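# Press yellow-stickered drive blanks into a loose rack

## Task

Seat every drive blank marked with a yellow sticker by pushing it all the way in until it bottoms out and latches, and leave the unmarked blanks untouched. The rack is free-standing: it may tilt only a little, never more, and it must finish in its original spot. A blank counts only if it stays latched after the robot lets go, and nothing may be pushed or knocked off the table.

## Robot and tools

Robot: one seven-joint arm with a two-finger gripper, mounted on a stand past the table's +y edge, about 0.5 m above the table top. It reaches down and across toward -y. The base may sit slightly tilted. Joint limits in rad, base to gripper: shoulder pitch -1.300 to 2.000, shoulder roll -0.175 to 2.000, upper arm roll -1.571 to 1.571, elbow 0.000 to 2.443 (it stops just before fully straight), forearm roll -1.571 to 1.571, wrist pitch -0.785 to 0.785, wrist yaw -1.571 to 1.571. The stand and base are the robot's own body.

Frames. Scene frame: origin lies in the table-top plane, +z up, and +y is on the left when facing +x. Results report end_effector_position (m) and end_effector_quat_wxyz in this frame; at long reach the printed position can be somewhat off. Gripper frame: the fingers point along its +z, and they open and close along its y. The reported point sits between the finger pads when closed, under 1 cm behind the tips; closing pushes the tips about 17 mm further along +z.

execute_actions(actions). actions is a list of actions run in sequence; an empty list just returns state and images. Each action is a table of up to 15 rows, one row per 1/30 s control step; if fewer than 15 rows are given, the last row repeats, so every action lasts 0.5 s. A row is 7 numbers, each in [-1, 1], ordered dx, dy, dz, rx, ry, rz, opening (the schema permits up to 14, but this single arm uses 7). dx..rz are an offset, expressed in the gripper's own axes, from the gripper pose measured when that action began (for the first action of a call, the last pose any result reported). Each row is relative to that same start, not stacked on the row before. Scale: 1.0 equals 0.6 m of translation or 180 degrees; rx, ry, rz form a single rotation vector. opening is absolute, not an offset: +1 is wide open (0.145 m), -1 is shut; a full close needs roughly 0.5 s or more.

Each control step clips the commanded pose to at most 70 mm and 16 degrees away from the measured pose, and damped inverse kinematics then favours position over orientation. A distant target may need several actions; after an action ends the arm only continues to its last clipped pose, so send the remainder next.

move(target, speed, blocking). target is one row of the same 7-number layout: an offset in the gripper's axes from the pose in the most recent result that showed one, plus an absolute opening, which is applied at the move's start. The gripper follows a straight path there, turning the short way round. speed is the path's top speed in m/s, 0.002 to 0.5 (default 0.25); rotation is capped at twice that value in rad/s. Paths last 0.5 to 10 s; longer ones are cut off at 10 s before arriving. The path ignores obstacles, the real gripper lags and may wander, and it can far exceed speed, especially near full stretch. Faster contact and aiming further beyond the contact surface both mean harder impacts. With blocking=false the result comes after 0.5 s while motion continues; check it with wait(0), and use wait or stop before sending further actions or moves, which are refused meanwhile. The result adds a move: line giving the ending (done = settled near target; off_target, moving, held = a check stopped the final step, fault) and any limits (paced = sent pose was clipped; held = a check blocked some steps, after which the arm may surge faster than speed), plus distance to target.

wait(seconds): 0 to 10; the arm keeps its last command, a running move continues, and it returns early when that move finishes. stop(): brakes a running move to rest; braking needs room, more at speed, and the fingers keep moving. zoom_image(camera, region): camera must be "cam_wrist"; region is [x0, y0, x1, y1] in pixels of its latest 672x504 image, top-left origin, at most 504 by 504. finished_scene(scene): integer of the current scene; ends it irreversibly after the last command has been held, and reports success.

Results: state, images, a Hand target line (the pose the controller is currently driving toward), grip_measured (finger opening on the same scale as opening; to hold something command well below it, lower meaning a firmer squeeze, about 10 N per pad limit), and for execute_actions some per-step positions, with HELD marking steps partly blocked. A pose unreachable line means the clearance check altered or blocked the command. FAULT lines report stops. MOTOR HOT appears from 85 °C; at 100 °C an OVER-TEMPERATURE FAULT disables the hot motors, whose joints then sag under load, until they cool.

Camera: cam_wrist, pinhole with radial distortion, fovy 51.847 degrees, K=[[518.434, 0, 339.392], [0, 518.434, 252.294], [0, 0, 1]], starting at pos_world=[0.209877, 0.205972, 0.30058]; its pose follows the joints and may be a few mm or half a degree off.

Avoid: ramming blanks or the rack, strong pushes that slide or tip the unanchored rack, touching unmarked blanks, knocking anything off the table, drops and slams, and finishing while the gripper is still what holds a blank in. Approach slowly, push gently along the slot axis, then back off and confirm each blank stays latched.

Each tool is called after "Call:" as name(argument=value, ...), one argument or row to a line, values as JSON.

## Session

Call:
execute_actions(
  actions=[],
)

Scene clock: 0.00 s.
end_effector_position=(+0.2215, +0.1537, +0.3004) grip_measured=+1.00 end_effector_quat_wxyz=(+0.583, +0.471, +0.623, -0.223)
Joint positions: [ 0.902  1.276 -1.291  1.563 -1.548  0.075 -0.283  0.145]
Joint velocities: [ 0.033  0.011 -0.002 -0.012 -0.007 -0.051  0.022 -0.   ]
Hand target: +0.222, +0.154, +0.300; +0.583, +0.471, +0.623, -0.223

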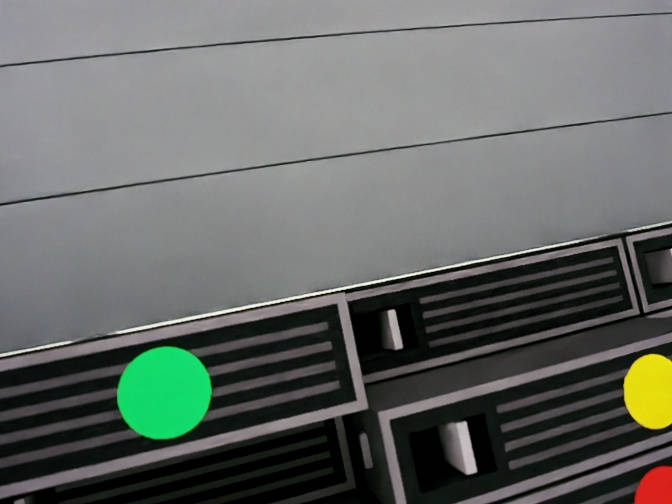

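Call:
move(
  target=[-0.081, 0.097, -0.140, 0, 0, 0, 1],
  speed=0.15,
)

Scene clock: 1.47 s.
end_effector_position=(+0.2224, +0.2345, +0.3781) grip_measured=+1.00 end_effector_quat_wxyz=(+0.581, +0.473, +0.623, -0.224)
Joint positions: [ 0.99   1.759 -1.268  2.061 -1.385  0.004 -0.234  0.145]
Joint velocities: [-0.033 -0.011  0.007  0.002  0.007 -0.051 -0.007  0.   ]
Hand target: +0.223, +0.235, +0.379; +0.583, +0.471, +0.623, -0.223
Off the commanded pose: 0.002 m, 0 deg.
move: done
camera_calibration (this result's frames):
cam_wrist: T_world_to_cam=[[0.967535, 0.127382, 0.218289, -0.323365], [-0.199406, -0.145924, 0.968991, -0.282737], [0.155285, -0.981061, -0.115786, 0.292457], [0, 0, 0, 1]] pos_world=[0.211073, 0.286851, 0.378419]

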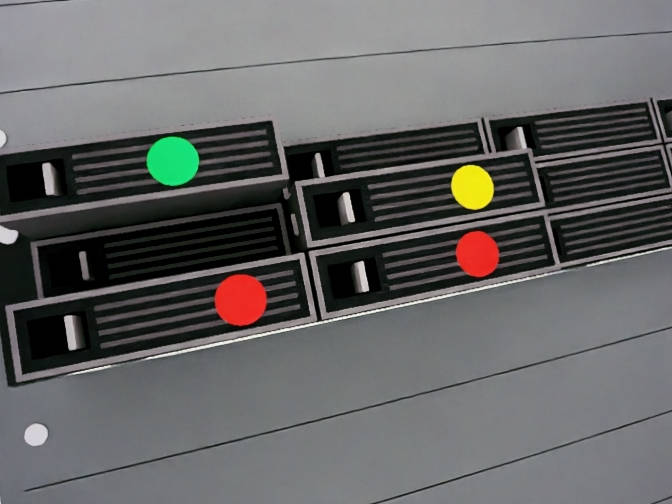

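Call:
move(
  target=[0.03, 0.2, 0.122, 0, 0, 0, 1],
  speed=0.15,
)

Scene clock: 3.37 s.
end_effector_position=(+0.3645, +0.2317, +0.3785) grip_measured=+1.00 end_effector_quat_wxyz=(+0.583, +0.468, +0.624, -0.226)
Joint positions: [ 1.051  1.187 -1.255  2.344 -1.478 -0.041  0.602  0.145]
Joint velocities: [ 0.011  0.011  0.012  0.002 -0.007 -0.066  0.007 -0.   ]
Hand target: +0.364, +0.231, +0.378; +0.581, +0.469, +0.625, -0.228
Off the commanded pose: 0.002 m, 1 deg.
move: done
camera_calibration (this result's frames):
cam_wrist: T_world_to_cam=[[0.967204, 0.136039, 0.214501, -0.460987], [-0.195725, -0.139078, 0.970747, -0.258832], [0.161892, -0.980893, -0.107891, 0.262246], [0, 0, 0, 1]] pos_world=[0.352753, 0.28395, 0.378436]

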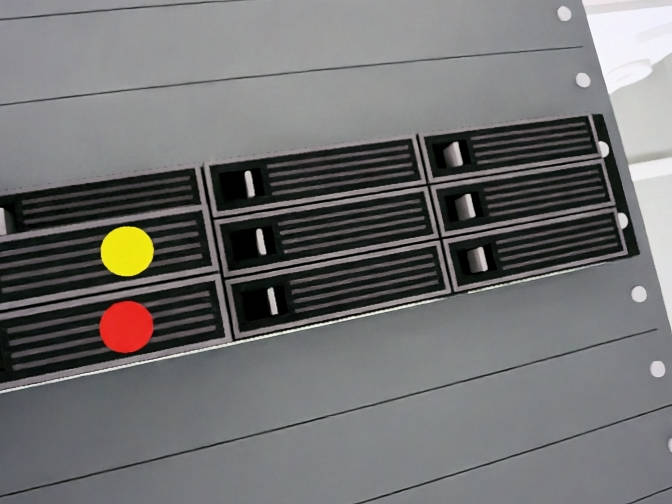

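Call:
move(
  target=[0, 0, 0, 0.08, 0.2, 0, 1],
  speed=0.25,
)

Scene clock: 6.87 s.
end_effector_position=(+0.3644, +0.2308, +0.3785) grip_measured=+1.00 end_effector_quat_wxyz=(+0.303, +0.584, +0.739, -0.143)
Joint positions: [ 1.603  0.885 -1.321  2.106 -0.485 -0.534  1.255  0.145]
Joint velocities: [ 0.033 -0.055 -0.002  0.012 -0.007 -0.007  0.081  0.   ]
Hand target: +0.363, +0.231, +0.378; +0.301, +0.584, +0.740, -0.146
Off the commanded pose: 0.001 m, 0 deg.
move: done
camera_calibration (this result's frames):
cam_wrist: T_world_to_cam=[[0.994001, 0.0347262, -0.103713, -0.326695], [0.101763, -0.641163, 0.760628, -0.171974], [-0.0400833, -0.766619, -0.64085, 0.487185], [0, 0, 0, 1]] pos_world=[0.361764, 0.274567, 0.409138]

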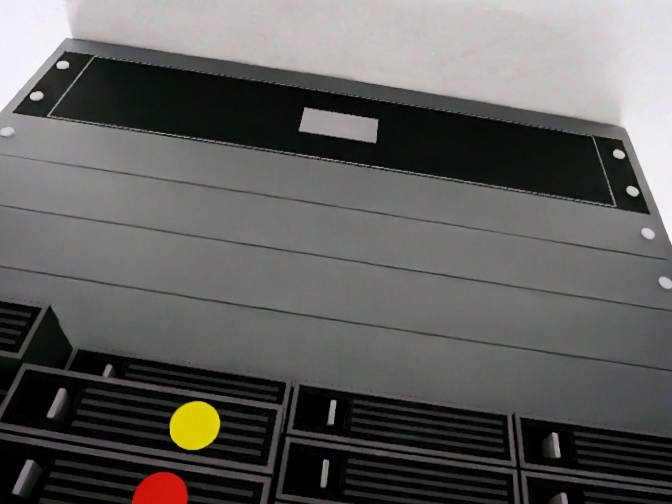

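Call:
move(
  target=[-0.059, -0.1665, 0.1052, 0.1261, -0.3128, 0.004, -1],
  speed=0.25,
)

Scene clock: 9.80 s.
end_effector_position=(+0.2909, +0.1402, +0.3379) grip_measured=-1.00 end_effector_quat_wxyz=(+0.441, +0.599, +0.515, -0.426)
Joint positions: [ 1.265  0.914 -1.575  1.947 -1.572  0.127  1.082  0.   ]
Joint velocities: [ 0.055 -0.033 -0.007 -0.002  0.081  0.051  0.007 -0.   ]
Hand target: +0.292, +0.140, +0.337; +0.444, +0.598, +0.515, -0.425
Off the commanded pose: 0.001 m, 19 deg; orientation clipped at the last step of the last action.
joint sent to its limit — the command would take joint 3 (upper arm roll) past its lower limit and joint 5 (forearm roll) past its lower limit, so those joints were sent only as far as their limits.
move: off_target; limits=paced
camera_calibration (this result's frames):
cam_wrist: T_world_to_cam=[[0.908657, -0.415428, 0.0419726, -0.21603], [-0.0673533, -0.0466254, 0.996639, -0.305645], [-0.412075, -0.90843, -0.070347, 0.324186], [0, 0, 0, 1]] pos_world=[0.3093, 0.190504, 0.33649]

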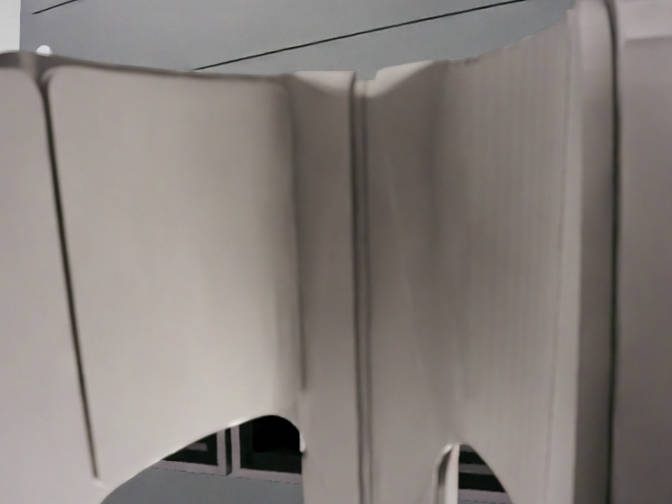

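Call:
move(
  target=[0, 0, 0, 0, 0, 0.55, -1],
  speed=0.35,
)

Scene clock: 15.10 s.
end_effector_position=(+0.2893, +0.1394, +0.3417) grip_measured=-1.00 end_effector_quat_wxyz=(+0.618, +0.774, -0.126, +0.056)
Joint positions: [ 0.433  0.461 -0.433  1.947 -1.064  0.773  0.725  0.   ]
Joint velocities: [-0.033 -0.165 -0.012 -0.007 -0.022 -0.022 -0.081  0.   ]
Hand target: +0.288, +0.139, +0.343; +0.621, +0.772, -0.128, +0.056
Off the commanded pose: 0.004 m, 1 deg.
move: off_target
camera_calibration (this result's frames):
cam_wrist: T_world_to_cam=[[-0.312794, -0.516781, 0.79693, -0.105547], [-0.936167, 0.309492, -0.16675, 0.289679], [-0.16047, -0.798218, -0.580601, 0.409269], [0, 0, 0, 1]] pos_world=[0.303849, 0.182488, 0.37004]

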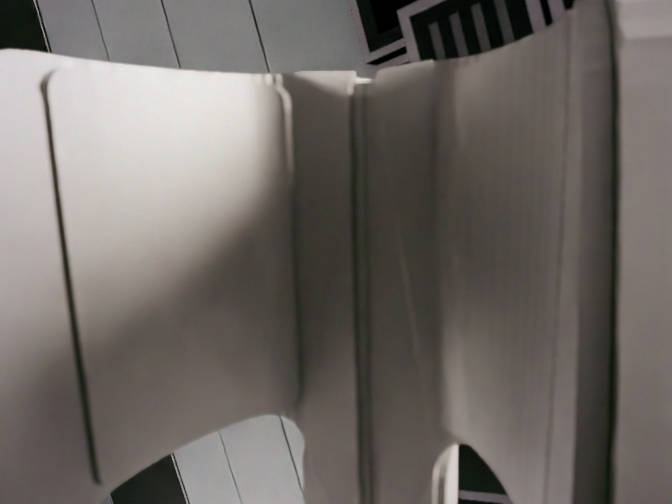

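Call:
move(
  target=[0, -0.0368, 0.0067, -0.0045, 0.0063, 0.4198, 0.2],
  speed=0.35,
)

Scene clock: 18.73 s.
end_effector_position=(+0.2902, +0.1406, +0.3215) grip_measured=+0.20 end_effector_quat_wxyz=(-0.464, -0.523, +0.575, -0.424)
Joint positions: [ 0.242 -0.183  0.055  1.911 -0.236  0.773  0.05   0.09 ]
Joint velocities: [-0.121  0.033 -0.002 -0.002  0.095  0.022 -0.022  0.   ]
Hand target: +0.291, +0.141, +0.320; -0.464, -0.523, +0.576, -0.423
Off the commanded pose: 0.005 m, 1 deg.
joint sent to its limit — the command would take joint 2 (shoulder roll) past its lower limit, so that joint was sent only as far as its limit.
move: off_target
camera_calibration (this result's frames):
cam_wrist: T_world_to_cam=[[-0.965187, -0.234755, -0.115343, 0.354422], [0.0126419, 0.398596, -0.91704, 0.240104], [0.261255, -0.886573, -0.381752, 0.224693], [0, 0, 0, 1]] pos_world=[0.280346, 0.186705, 0.346842]

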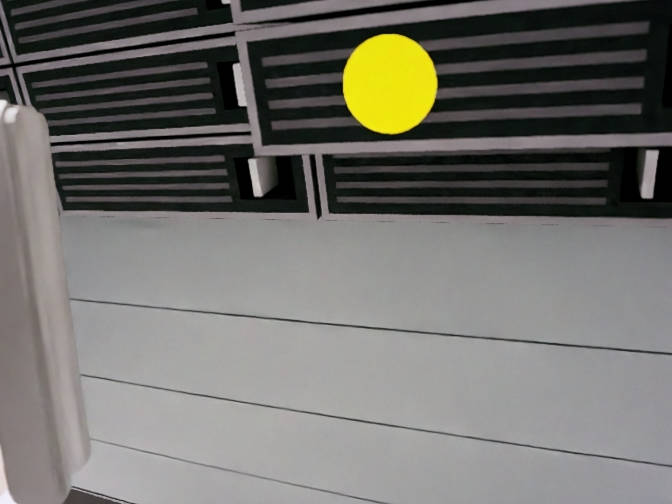

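Call:
move(
  target=[0.0075, -0.0014, 0.059, 0, 0, 0, -1],
  speed=0.05,
)

Scene clock: 20.43 s.
end_effector_position=(+0.2902, +0.1057, +0.3166) grip_measured=-1.00 end_effector_quat_wxyz=(-0.461, -0.526, +0.575, -0.424)
Joint positions: [ 0.376 -0.178  0.088  1.713 -0.235  0.711  0.049  0.   ]
Joint velocities: [-0.055 -0.011 -0.007  0.012  0.022 -0.037  0.007 -0.   ]
Hand target: +0.289, +0.105, +0.318; -0.464, -0.523, +0.575, -0.424
Off the commanded pose: 0.003 m, 0 deg.
move: done
camera_calibration (this result's frames):
cam_wrist: T_world_to_cam=[[-0.963685, -0.24006, -0.116968, 0.346253], [0.0104032, 0.403934, -0.914729, 0.248895], [0.266838, -0.882728, -0.386768, 0.191414], [0, 0, 0, 1]] pos_world=[0.280013, 0.151551, 0.342205]

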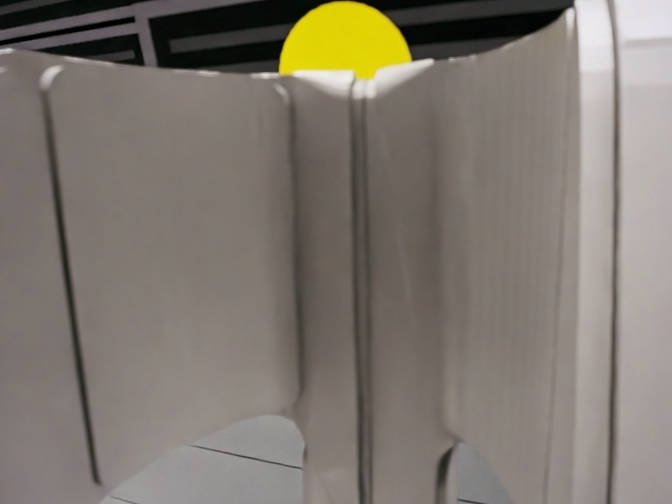

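Call:
move(
  target=[0.012, -0.001, 0.0448, 0, 0, 0, -1],
  speed=0.02,
)

Scene clock: 22.27 s.
end_effector_position=(+0.2901, +0.0792, +0.3149) grip_measured=-1.00 end_effector_quat_wxyz=(+0.458, +0.529, -0.576, +0.422)
Joint positions: [ 0.485 -0.171  0.112  1.554 -0.236  0.669  0.046  0.   ]
Joint velocities: [0.011 0.055 0.007 0.007 0.066 0.037 0.051 0.   ]
Hand target: +0.289, +0.078, +0.318; +0.462, +0.526, -0.574, +0.424
Off the commanded pose: 0.004 m, 1 deg.
move: off_target
camera_calibration (this result's frames):
cam_wrist: T_world_to_cam=[[-0.962634, -0.24341, -0.118693, 0.340136], [0.00813007, 0.412121, -0.911093, 0.256945], [0.270685, -0.878014, -0.394743, 0.168475], [0, 0, 0, 1]] pos_world=[0.279733, 0.124824, 0.340977]

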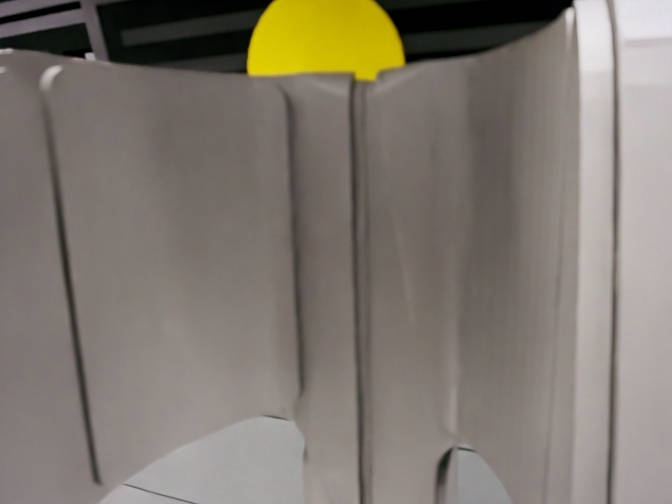

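Call:
move(
  target=[0.013, 0, 0.0197, 0, 0, 0, -1],
  speed=0.015,
)

Scene clock: 23.63 s.
end_effector_position=(+0.2892, +0.0678, +0.3152) grip_measured=-1.00 end_effector_quat_wxyz=(+0.455, +0.533, -0.579, +0.417)
Joint positions: [ 0.54  -0.165  0.12   1.484 -0.237  0.669  0.042  0.   ]
Joint velocities: [-0.055 -0.011 -0.007 -0.002  0.007  0.022  0.037  0.   ]
Hand target: +0.289, +0.066, +0.320; +0.458, +0.530, -0.576, +0.422
Off the commanded pose: 0.005 m, 1 deg.
move: off_target
camera_calibration (this result's frames):
cam_wrist: T_world_to_cam=[[-0.962962, -0.240865, -0.121193, 0.337271], [0.0072673, 0.426119, -0.904638, 0.259174], [0.269538, -0.872013, -0.408586, 0.163052], [0, 0, 0, 1]] pos_world=[0.278947, 0.112981, 0.341954]

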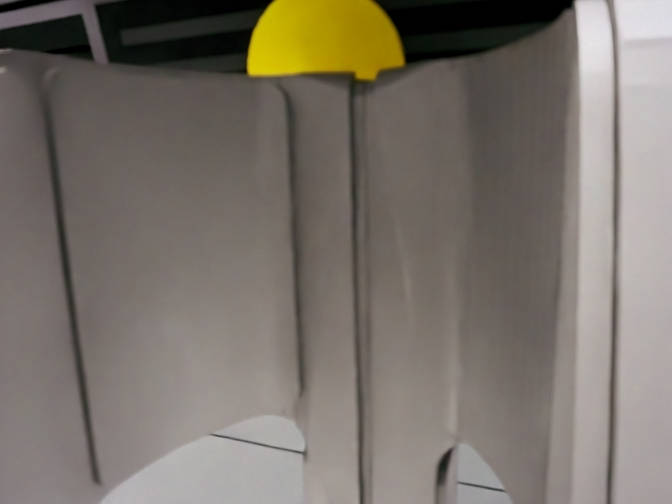

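Call:
move(
  target=[0.0077, 0, 0.0102, 0, 0.005, 0, -1],
  speed=0.01,
)

Scene clock: 24.77 s.
end_effector_position=(+0.2887, +0.0624, +0.3150) grip_measured=-1.00 end_effector_quat_wxyz=(+0.457, +0.532, -0.577, +0.418)
Joint positions: [ 0.56  -0.162  0.125  1.448 -0.238  0.647  0.039  0.   ]
Joint velocities: [-0.011  0.077  0.002  0.007  0.037 -0.051  0.007 -0.   ]
Hand target: +0.289, +0.061, +0.318; +0.459, +0.530, -0.575, +0.422
Off the commanded pose: 0.004 m, 1 deg.
move: off_target
camera_calibration (this result's frames):
cam_wrist: T_world_to_cam=[[-0.963547, -0.240767, -0.116655, 0.334173], [0.00444284, 0.421569, -0.906785, 0.263048], [0.267502, -0.874249, -0.405132, 0.158021], [0, 0, 0, 1]] pos_world=[0.278552, 0.107714, 0.34153]

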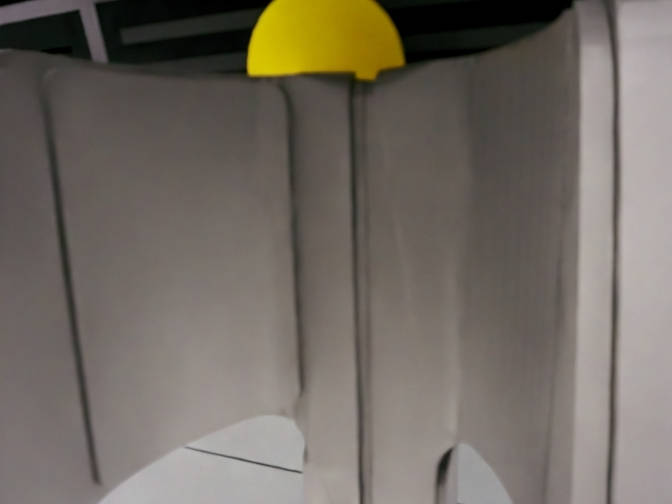

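Call:
move(
  target=[0.0077, 0, 0.0102, 0, 0.003, 0, -1],
  speed=0.01,
)

Scene clock: 25.83 s.
end_effector_position=(+0.2883, +0.0579, +0.3144) grip_measured=-1.00 end_effector_quat_wxyz=(+0.458, +0.533, -0.577, +0.416)
Joint positions: [ 0.578 -0.16   0.128  1.417 -0.238  0.636  0.035  0.   ]
Joint velocities: [-0.033  0.055  0.002 -0.027  0.051  0.007 -0.022  0.   ]
Hand target: +0.288, +0.055, +0.318; +0.460, +0.531, -0.575, +0.420
Off the commanded pose: 0.004 m, 1 deg.
move: off_target
camera_calibration (this result's frames):
cam_wrist: T_world_to_cam=[[-0.964174, -0.239306, -0.114459, 0.332081], [0.00268387, 0.422658, -0.906285, 0.264714], [0.265256, -0.874124, -0.406873, 0.155199], [0, 0, 0, 1]] pos_world=[0.278306, 0.103249, 0.341062]

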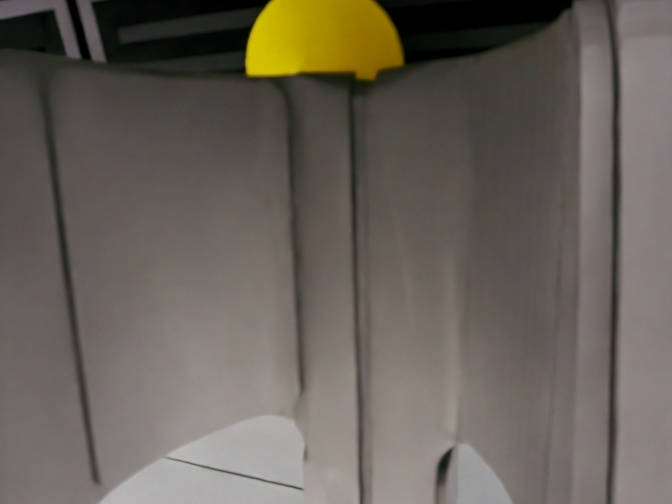

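Call:
move(
  target=[0.008, 0, 0.009, 0, 0.003, 0, -1],
  speed=0.008,
)

Call:
zoom_image(
  camera="cam_wrist",
  region=[0, 0, 200, 90],
)

Scene clock: 27.03 s.
end_effector_position=(+0.2883, +0.0570, +0.3139) grip_measured=-1.00 end_effector_quat_wxyz=(+0.459, +0.533, -0.577, +0.415)
Joint positions: [ 0.581 -0.16   0.128  1.409 -0.239  0.632  0.032  0.   ]
Joint velocities: [-0.055 -0.055  0.017 -0.002 -0.066  0.007  0.022  0.   ]
Hand target: +0.288, +0.052, +0.318; +0.461, +0.531, -0.575, +0.419
Off the commanded pose: 0.007 m, 1 deg.
move: off_target
camera_calibration (this result's frames):
cam_wrist: T_world_to_cam=[[-0.964789, -0.237458, -0.113117, 0.331385], [0.00214151, 0.422955, -0.906148, 0.264703], [0.263016, -0.874484, -0.407554, 0.155069], [0, 0, 0, 1]] pos_world=[0.278364, 0.102338, 0.340544]

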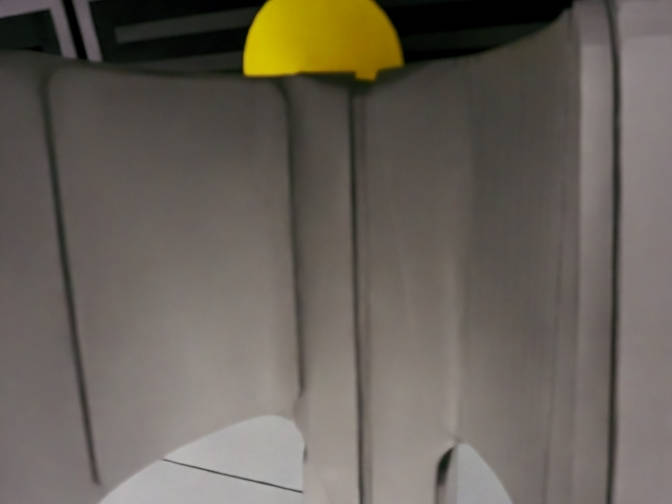

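Region (0, 0, 200, 90) of cam_wrist's 672x504 image, scaled by 2.520, with more detail than that image has; it fills the top 227 rows of this view, and the rest is white.

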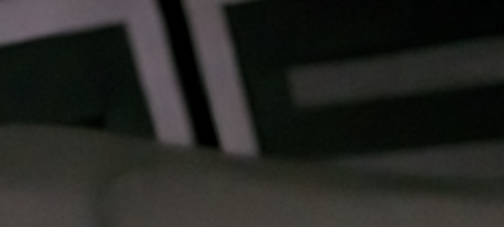

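Call:
move(
  target=[-0.0217, 0.0015, -0.089, 0, 0, 0, -1],
  speed=0.08,
)

Call:
move(
  target=[0, 0, -0.01, 0, 0.06, 0, 0.5],
  speed=0.2,
)

Scene clock: 28.17 s.
end_effector_position=(+0.2889, +0.1121, +0.3131) grip_measured=-1.00 end_effector_quat_wxyz=(-0.460, -0.531, +0.580, -0.412)
Joint positions: [ 0.353 -0.174  0.077  1.744 -0.239  0.744  0.038  0.   ]
Joint velocities: [ 0.099  0.011  0.002 -0.012  0.037 -0.051 -0.022 -0.   ]
Hand target: +0.291, +0.112, +0.315; -0.458, -0.532, +0.578, -0.416
Off the commanded pose: 0.003 m, 1 deg.
move: done
camera_calibration (this result's frames):
cam_wrist: T_world_to_cam=[[-0.967055, -0.227923, -0.11338, 0.344674], [0.00583193, 0.425431, -0.904972, 0.238946], [0.254499, -0.875819, -0.410086, 0.206181], [0, 0, 0, 1]] pos_world=[0.279452, 0.157481, 0.33987]

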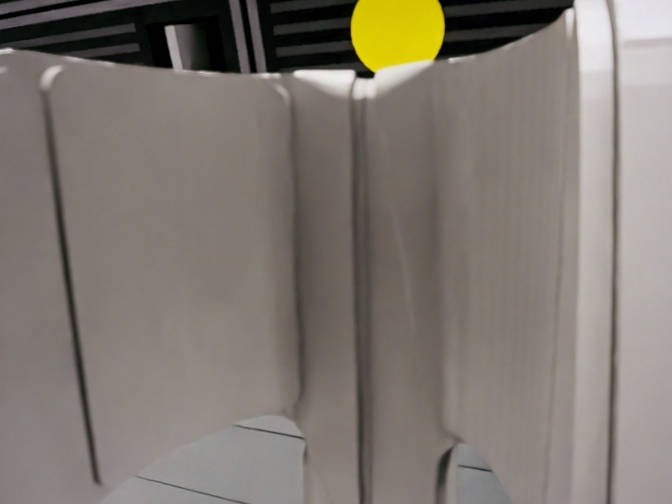

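Scene clock: 28.97 s.
end_effector_position=(+0.2905, +0.1185, +0.3142) grip_measured=+0.50 end_effector_quat_wxyz=(+0.510, +0.492, -0.534, +0.461)
Joint positions: [ 0.248 -0.181  0.08   1.735 -0.222  0.445  0.033  0.112]
Joint velocities: [-0.033 -0.033 -0.012  0.027  0.095 -0.051 -0.007 -0.   ]
Hand target: +0.289, +0.118, +0.315; +0.512, +0.489, -0.536, +0.461
Off the commanded pose: 0.001 m, 0 deg.
move: done
camera_calibration (this result's frames):
cam_wrist: T_world_to_cam=[[-0.966743, -0.250141, -0.0532725, 0.331487], [-0.0120675, 0.252682, -0.967474, 0.282569], [0.255466, -0.934656, -0.247297, 0.167314], [0, 0, 0, 1]] pos_world=[0.28113, 0.1679, 0.332413]

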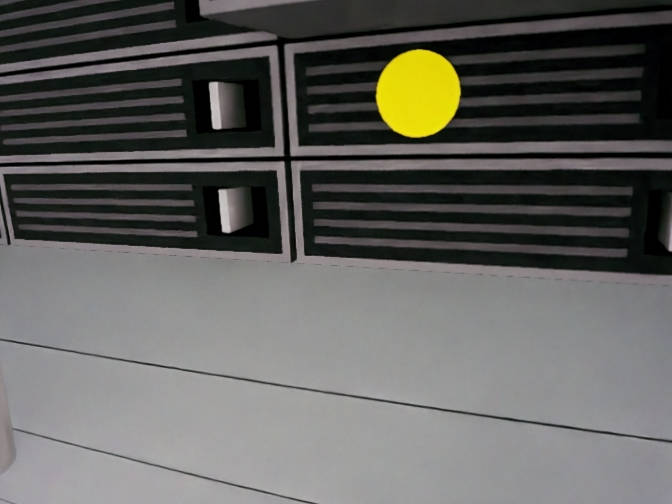

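Call:
zoom_image(
  camera="cam_wrist",
  region=[230, 20, 350, 280],
)

Region (230, 20, 350, 280) of cam_wrist's 672x504 image, scaled by 1.938, with more detail than that image has; it fills the left 233 columns of this view, and the rest is white.

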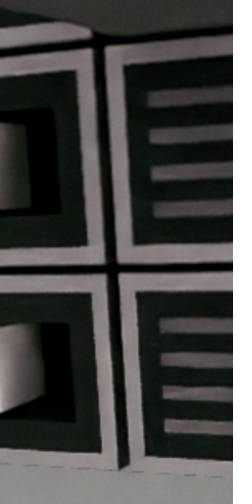

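Call:
zoom_image(
  camera="cam_wrist",
  region=[265, 130, 315, 190],
)

Region (265, 130, 315, 190) of cam_wrist's 672x504 image, scaled by 8.400, with more detail than that image has.

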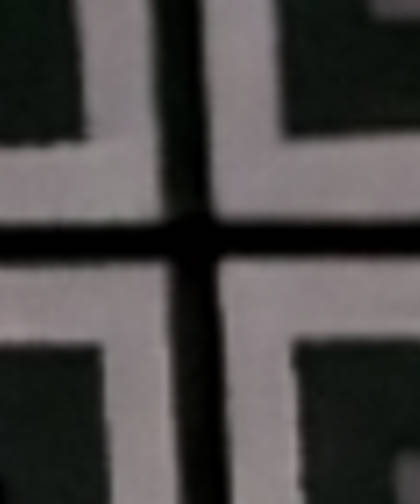

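Call:
finished_scene(
  scene=1,
)

The scene is finished: the task was done.


## Next scene

The same job, from a new start.

Call:
execute_actions(
  actions=[],
)

Scene clock: 0.00 s.
end_effector_position=(+0.2050, +0.2435, +0.3905) grip_measured=+1.00 end_effector_quat_wxyz=(+0.486, +0.505, +0.670, -0.245)
Joint positions: [ 1.088  1.836 -1.152  2.107 -1.378 -0.335 -0.118  0.145]
Joint velocities: [-0.055 -0.011 -0.002 -0.022  0.007 -0.066 -0.022 -0.   ]
Hand target: +0.205, +0.243, +0.390; +0.486, +0.505, +0.670, -0.245
camera_calibration (this result's frames):
cam_wrist: T_world_to_cam=[[0.997417, 0.0502562, 0.0513116, -0.232556], [-0.0366522, -0.258236, 0.965386, -0.301548], [0.0617671, -0.964774, -0.255727, 0.375239], [0, 0, 0, 1]] pos_world=[0.197725, 0.295838, 0.399002]

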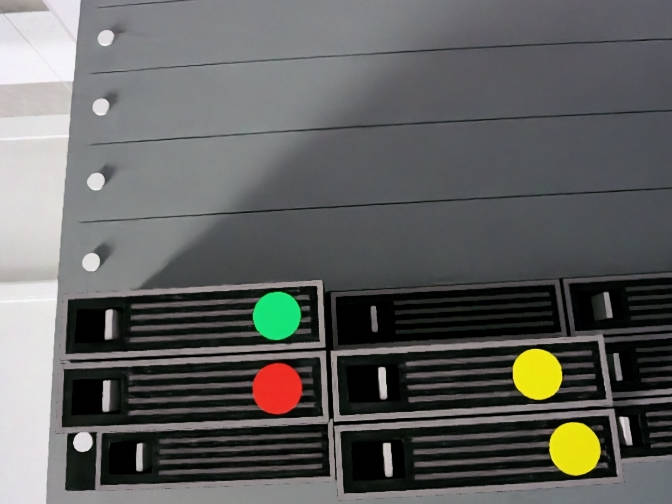

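Call:
move(
  target=[-0.051, 0.189, 0.106, -0.05, 0, 0, 1],
  speed=0.15,
)

Scene clock: 2.73 s.
end_effector_position=(+0.3348, +0.2186, +0.4104) grip_measured=+1.00 end_effector_quat_wxyz=(+0.524, +0.461, +0.690, -0.193)
Joint positions: [ 1.217  1.277 -1.067  2.208 -1.185 -0.472  0.444  0.145]
Joint velocities: [ 0.011 -0.011 -0.002  0.002 -0.022  0.037 -0.051  0.   ]
Hand target: +0.334, +0.218, +0.411; +0.523, +0.461, +0.690, -0.195
Off the commanded pose: 0.001 m, 1 deg.
move: done
camera_calibration (this result's frames):
cam_wrist: T_world_to_cam=[[0.973816, 0.197078, 0.113329, -0.411428], [-0.0588343, -0.263045, 0.962988, -0.312983], [0.219594, -0.94444, -0.244563, 0.286422], [0, 0, 0, 1]] pos_world=[0.319344, 0.269263, 0.418073]

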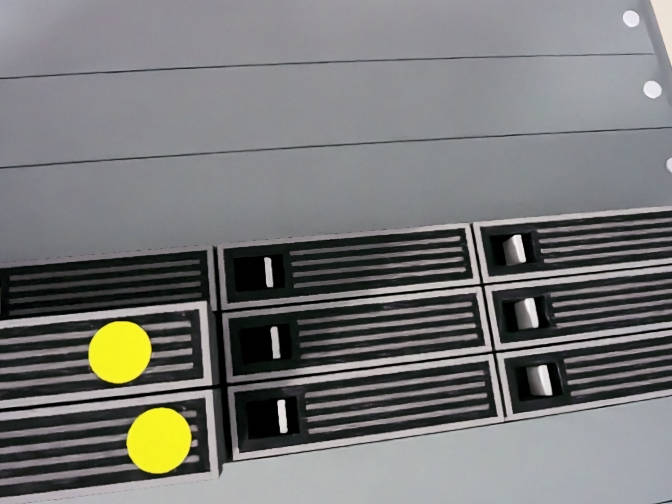

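Call:
zoom_image(
  camera="cam_wrist",
  region=[168, 0, 672, 504],
)

Region (168, 0, 672, 504) of cam_wrist's 672x504 image, scaled by 1.000.

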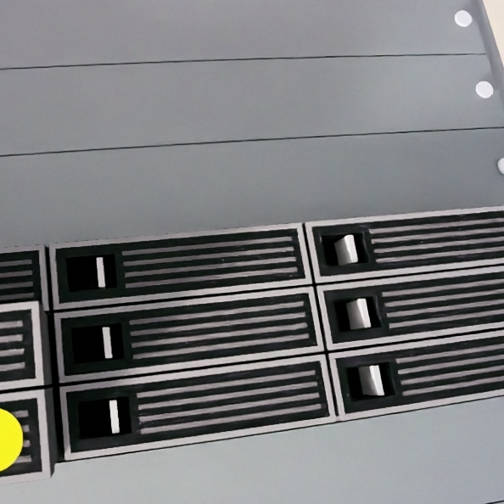

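Call:
move(
  target=[-0.0575, -0.163, 0.059, 0.1485, -0.0293, -0.0155, -1],
  speed=0.15,
)

Scene clock: 6.00 s.
end_effector_position=(+0.2725, +0.1280, +0.4070) grip_measured=-1.00 end_effector_quat_wxyz=(+0.431, +0.543, +0.614, -0.378)
Joint positions: [ 1.217  1.028 -1.079  1.898 -1.437 -0.491  0.772  0.   ]
Joint velocities: [-0.033 -0.033 -0.032 -0.012 -0.022 -0.051 -0.066  0.   ]
Hand target: +0.272, +0.128, +0.407; +0.428, +0.543, +0.613, -0.381
Off the commanded pose: 0.001 m, 0 deg.
move: done
camera_calibration (this result's frames):
cam_wrist: T_world_to_cam=[[0.973787, -0.215276, -0.073453, -0.203656], [0.0422177, -0.146258, 0.988345, -0.390022], [-0.223511, -0.965539, -0.133336, 0.291895], [0, 0, 0, 1]] pos_world=[0.280025, 0.18095, 0.409438]

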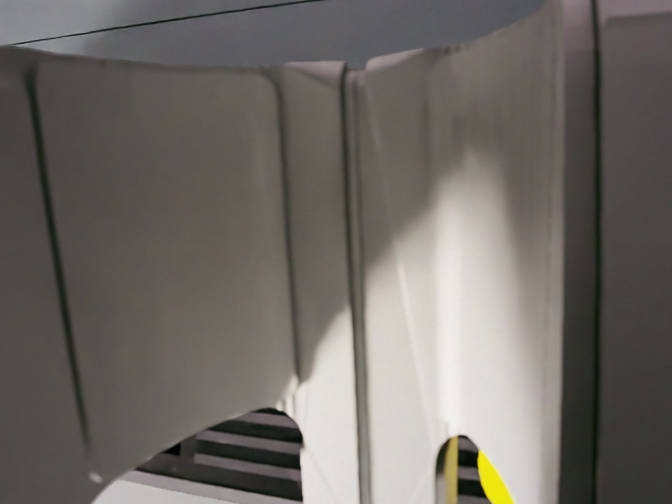

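Call:
move(
  target=[-0.0228, -0.0043, 0.0627, 0, 0, 0, -1],
  speed=0.022,
)

Scene clock: 8.27 s.
end_effector_position=(+0.2735, +0.0893, +0.4045) grip_measured=-1.00 end_effector_quat_wxyz=(+0.426, +0.545, +0.615, -0.377)
Joint positions: [ 1.246  0.886 -1.079  1.671 -1.528 -0.542  0.676  0.   ]
Joint velocities: [-0.011 -0.099 -0.012  0.002 -0.037 -0.051  0.022 -0.   ]
Hand target: +0.274, +0.088, +0.407; +0.430, +0.543, +0.614, -0.378
Off the commanded pose: 0.003 m, 1 deg.
move: done
camera_calibration (this result's frames):
cam_wrist: T_world_to_cam=[[0.972635, -0.218178, -0.0798745, -0.209941], [0.0460793, -0.155812, 0.986711, -0.392811], [-0.227724, -0.96339, -0.141495, 0.258706], [0, 0, 0, 1]] pos_world=[0.28121, 0.142226, 0.407428]

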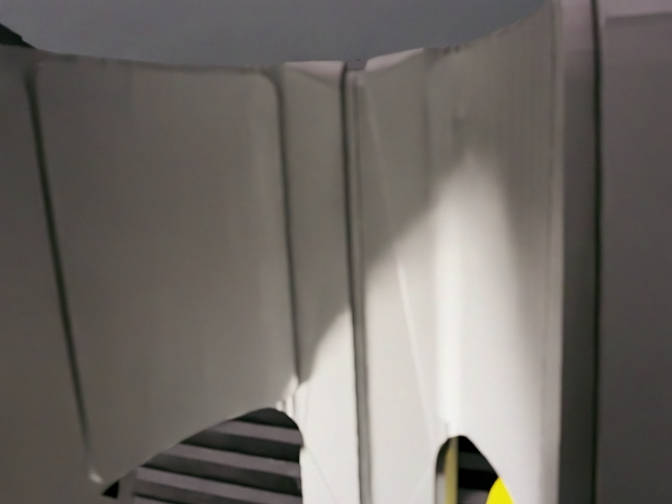

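Call:
move(
  target=[-0.0098, -0.0012, 0.0167, 0, 0, 0, -1],
  speed=0.015,
)

Scene clock: 9.33 s.
end_effector_position=(+0.2740, +0.0795, +0.4046) grip_measured=-1.00 end_effector_quat_wxyz=(+0.423, +0.547, +0.617, -0.376)
Joint positions: [ 1.26   0.847 -1.079  1.607 -1.548 -0.561  0.65   0.   ]
Joint velocities: [-0.077  0.077 -0.007 -0.017 -0.007  0.037 -0.066  0.   ]
Hand target: +0.274, +0.078, +0.407; +0.426, +0.545, +0.615, -0.378
Off the commanded pose: 0.003 m, 0 deg.
move: done
camera_calibration (this result's frames):
cam_wrist: T_world_to_cam=[[0.972403, -0.217902, -0.0833745, -0.211183], [0.047961, -0.163029, 0.985455, -0.393853], [-0.228325, -0.962258, -0.148079, 0.252079], [0, 0, 0, 1]] pos_world=[0.2818, 0.132338, 0.407845]

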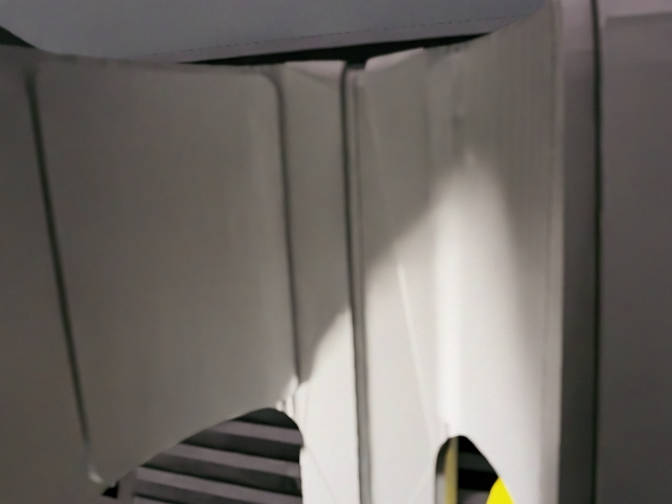

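Call:
move(
  target=[-0.007, -0.0007, 0.0089, 0, 0, 0, -1],
  speed=0.01,
)

Scene clock: 10.30 s.
end_effector_position=(+0.2743, +0.0746, +0.4045) grip_measured=-1.00 end_effector_quat_wxyz=(+0.421, +0.548, +0.619, -0.374)
Joint positions: [ 1.269  0.827 -1.079  1.573 -1.556 -0.575  0.637  0.   ]
Joint velocities: [ 0.033 -0.033 -0.002  0.007  0.022  0.022  0.037  0.   ]
Hand target: +0.274, +0.073, +0.407; +0.423, +0.547, +0.617, -0.376
Off the commanded pose: 0.003 m, 0 deg.
move: done
camera_calibration (this result's frames):
cam_wrist: T_world_to_cam=[[0.972228, -0.217371, -0.0867356, -0.211153], [0.0496864, -0.170451, 0.984113, -0.393989], [-0.228701, -0.961091, -0.154917, 0.250209], [0, 0, 0, 1]] pos_world=[0.282088, 0.127419, 0.408177]

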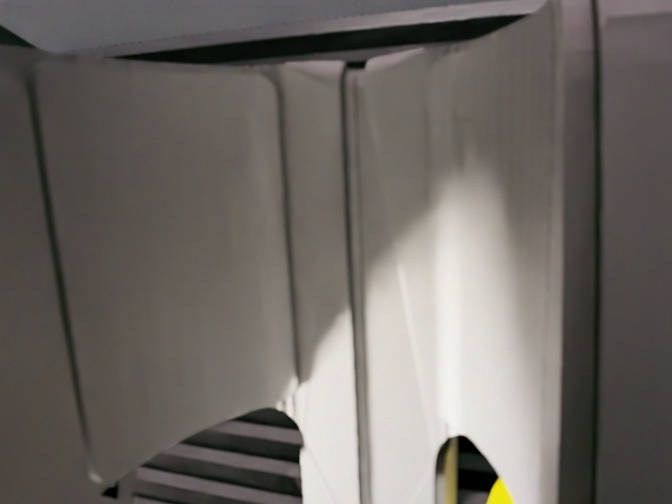

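Call:
move(
  target=[-0.0067, -0.0006, 0.0081, 0, 0, 0, -1],
  speed=0.01,
)

Scene clock: 11.20 s.
end_effector_position=(+0.2739, +0.0732, +0.4045) grip_measured=-1.00 end_effector_quat_wxyz=(+0.413, +0.548, +0.625, -0.372)
Joint positions: [ 1.279  0.819 -1.078  1.558 -1.556 -0.602  0.634  0.   ]
Joint velocities: [ 0.077 -0.055  0.017 -0.012  0.022 -0.037 -0.051  0.   ]
Hand target: +0.274, +0.069, +0.407; +0.421, +0.548, +0.619, -0.374
Off the commanded pose: 0.005 m, 1 deg.
move: off_target
camera_calibration (this result's frames):
cam_wrist: T_world_to_cam=[[0.971568, -0.213714, -0.101886, -0.205007], [0.0623206, -0.184314, 0.98089, -0.395348], [-0.228409, -0.959351, -0.165755, 0.252974], [0, 0, 0, 1]] pos_world=[0.281598, 0.12601, 0.408837]

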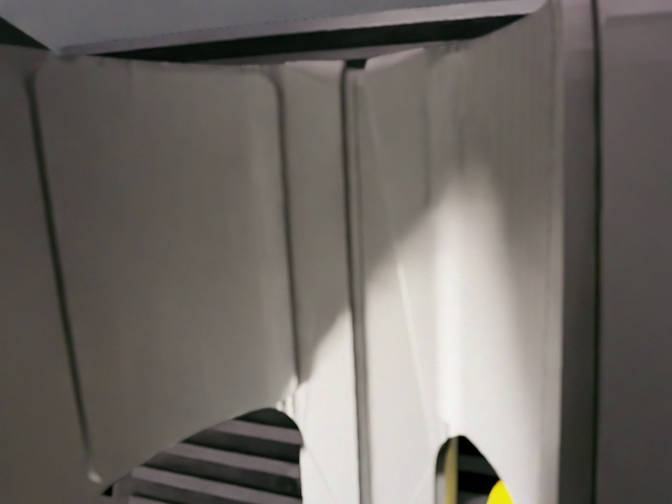

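Call:
move(
  target=[0.0528, 0.003, -0.0143, 0, 0, 0, -1],
  speed=0.05,
)

Scene clock: 12.33 s.
end_effector_position=(+0.2747, +0.0935, +0.3768) grip_measured=-1.00 end_effector_quat_wxyz=(+0.413, +0.547, +0.628, -0.368)
Joint positions: [ 1.168  0.89  -1.078  1.682 -1.571 -0.524  0.659  0.   ]
Joint velocities: [ 0.011 -0.011  0.007 -0.002 -0.007  0.037 -0.007  0.   ]
Hand target: +0.273, +0.093, +0.378; +0.414, +0.548, +0.625, -0.372
Off the commanded pose: 0.002 m, 1 deg.
move: done
camera_calibration (this result's frames):
cam_wrist: T_world_to_cam=[[0.973285, -0.206054, -0.101287, -0.205659], [0.0616398, -0.190453, 0.979759, -0.363297], [-0.221173, -0.959828, -0.172664, 0.268707], [0, 0, 0, 1]] pos_world=[0.281989, 0.146344, 0.381509]

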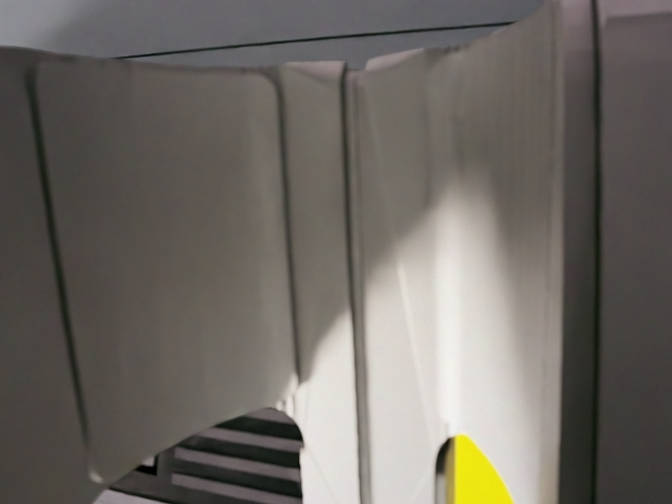

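Call:
move(
  target=[-0.0197, -0.0035, 0.034, 0, 0, 0, -1],
  speed=0.015,
)

Scene clock: 14.23 s.
end_effector_position=(+0.2735, +0.0743, +0.3769) grip_measured=-1.00 end_effector_quat_wxyz=(+0.405, +0.550, +0.633, -0.366)
Joint positions: [ 1.261  0.838 -1.165  1.554 -1.565 -0.527  0.603  0.   ]
Joint velocities: [ 0.077  0.011  0.017 -0.017 -0.037 -0.022 -0.037  0.   ]
Hand target: +0.275, +0.070, +0.380; +0.413, +0.547, +0.628, -0.368
Off the commanded pose: 0.006 m, 1 deg.
joint sent to its limit — the command would take joint 5 (forearm roll) past its lower limit, so that joint was sent only as far as its limit.
move: off_target
camera_calibration (this result's frames):
cam_wrist: T_world_to_cam=[[0.97177, -0.205508, -0.115884, -0.202575], [0.0721598, -0.20875, 0.975303, -0.366777], [-0.224623, -0.956133, -0.188027, 0.256439], [0, 0, 0, 1]] pos_world=[0.280926, 0.126995, 0.382461]

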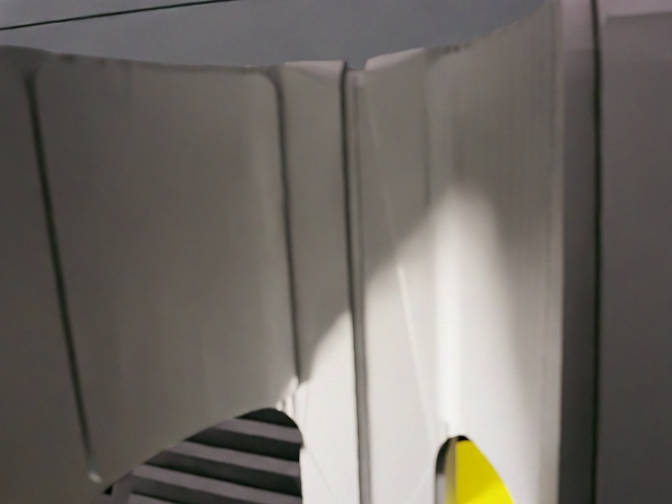

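Call:
move(
  target=[-0.015, 0.06, -0.092, 0, 0, 0, -1],
  speed=0.12,
)

Call:
move(
  target=[-0.012, 0.045, -0.065, 0, 0, 0, 0.7],
  speed=0.12,
)

Scene clock: 15.43 s.
end_effector_position=(+0.3058, +0.1253, +0.4044) grip_measured=-1.00 end_effector_quat_wxyz=(+0.405, +0.548, +0.635, -0.364)
Joint positions: [ 1.292  0.883 -1.127  1.872 -1.344 -0.554  0.935  0.   ]
Joint velocities: [-0.055  0.011 -0.007  0.002 -0.051 -0.022  0.022  0.   ]
Hand target: +0.304, +0.125, +0.407; +0.405, +0.549, +0.633, -0.367
Off the commanded pose: 0.003 m, 0 deg.
move: done
camera_calibration (this result's frames):
cam_wrist: T_world_to_cam=[[0.973122, -0.19848, -0.116787, -0.221253], [0.07395, -0.210952, 0.974695, -0.385285], [-0.218094, -0.957134, -0.190604, 0.316841], [0, 0, 0, 1]] pos_world=[0.3129, 0.178069, 0.410087]

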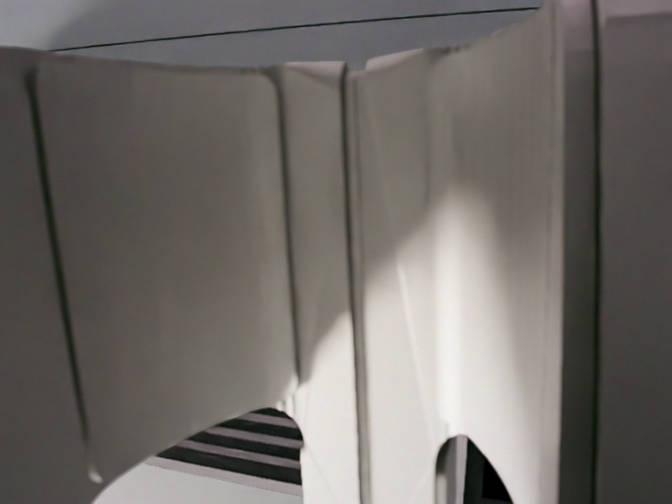

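Scene clock: 16.20 s.
end_effector_position=(+0.3304, +0.1613, +0.4243) grip_measured=+0.70 end_effector_quat_wxyz=(+0.404, +0.545, +0.639, -0.362)
Joint positions: [ 1.359  0.858 -1.115  2.049 -1.158 -0.539  1.189  0.125]
Joint velocities: [ 0.033 -0.077  0.012  0.017  0.051 -0.051  0.007  0.   ]
Hand target: +0.329, +0.161, +0.427; +0.405, +0.547, +0.635, -0.365
Off the commanded pose: 0.003 m, 1 deg.
move: done
camera_calibration (this result's frames):
cam_wrist: T_world_to_cam=[[0.974238, -0.189871, -0.121696, -0.235356], [0.080028, -0.213437, 0.973673, -0.400147], [-0.210847, -0.958329, -0.192744, 0.35919], [0, 0, 0, 1]] pos_world=[0.33705, 0.214129, 0.430203]

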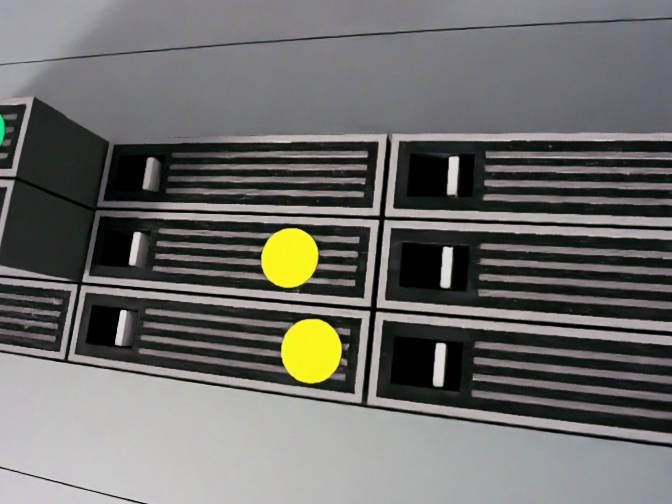

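Call:
zoom_image(
  camera="cam_wrist",
  region=[50, 180, 150, 380],
)

Call:
zoom_image(
  camera="cam_wrist",
  region=[65, 185, 125, 235],
)

Call:
zoom_image(
  camera="cam_wrist",
  region=[55, 260, 115, 310],
)

Region (50, 180, 150, 380) of cam_wrist's 672x504 image, scaled by 2.520, with more detail than that image has.

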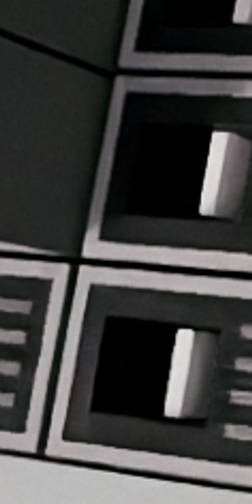

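Region (65, 185, 125, 235) of cam_wrist's 672x504 image, scaled by 8.400, with more detail than that image has.

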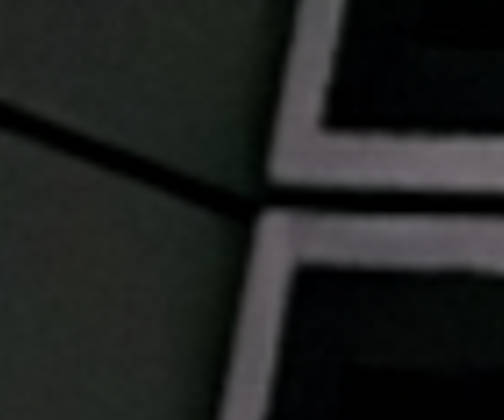

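Region (55, 260, 115, 310) of cam_wrist's 672x504 image, scaled by 8.400, with more detail than that image has.

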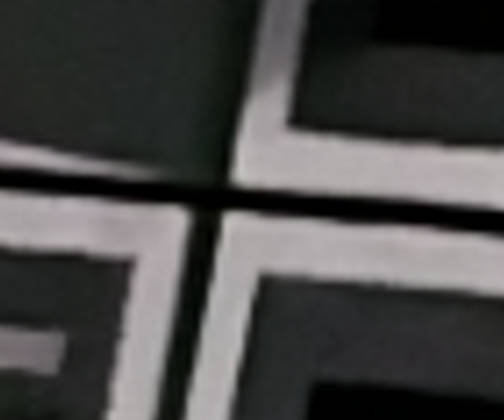

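Call:
finished_scene(
  scene=2,
)

The scene is finished: the task was done.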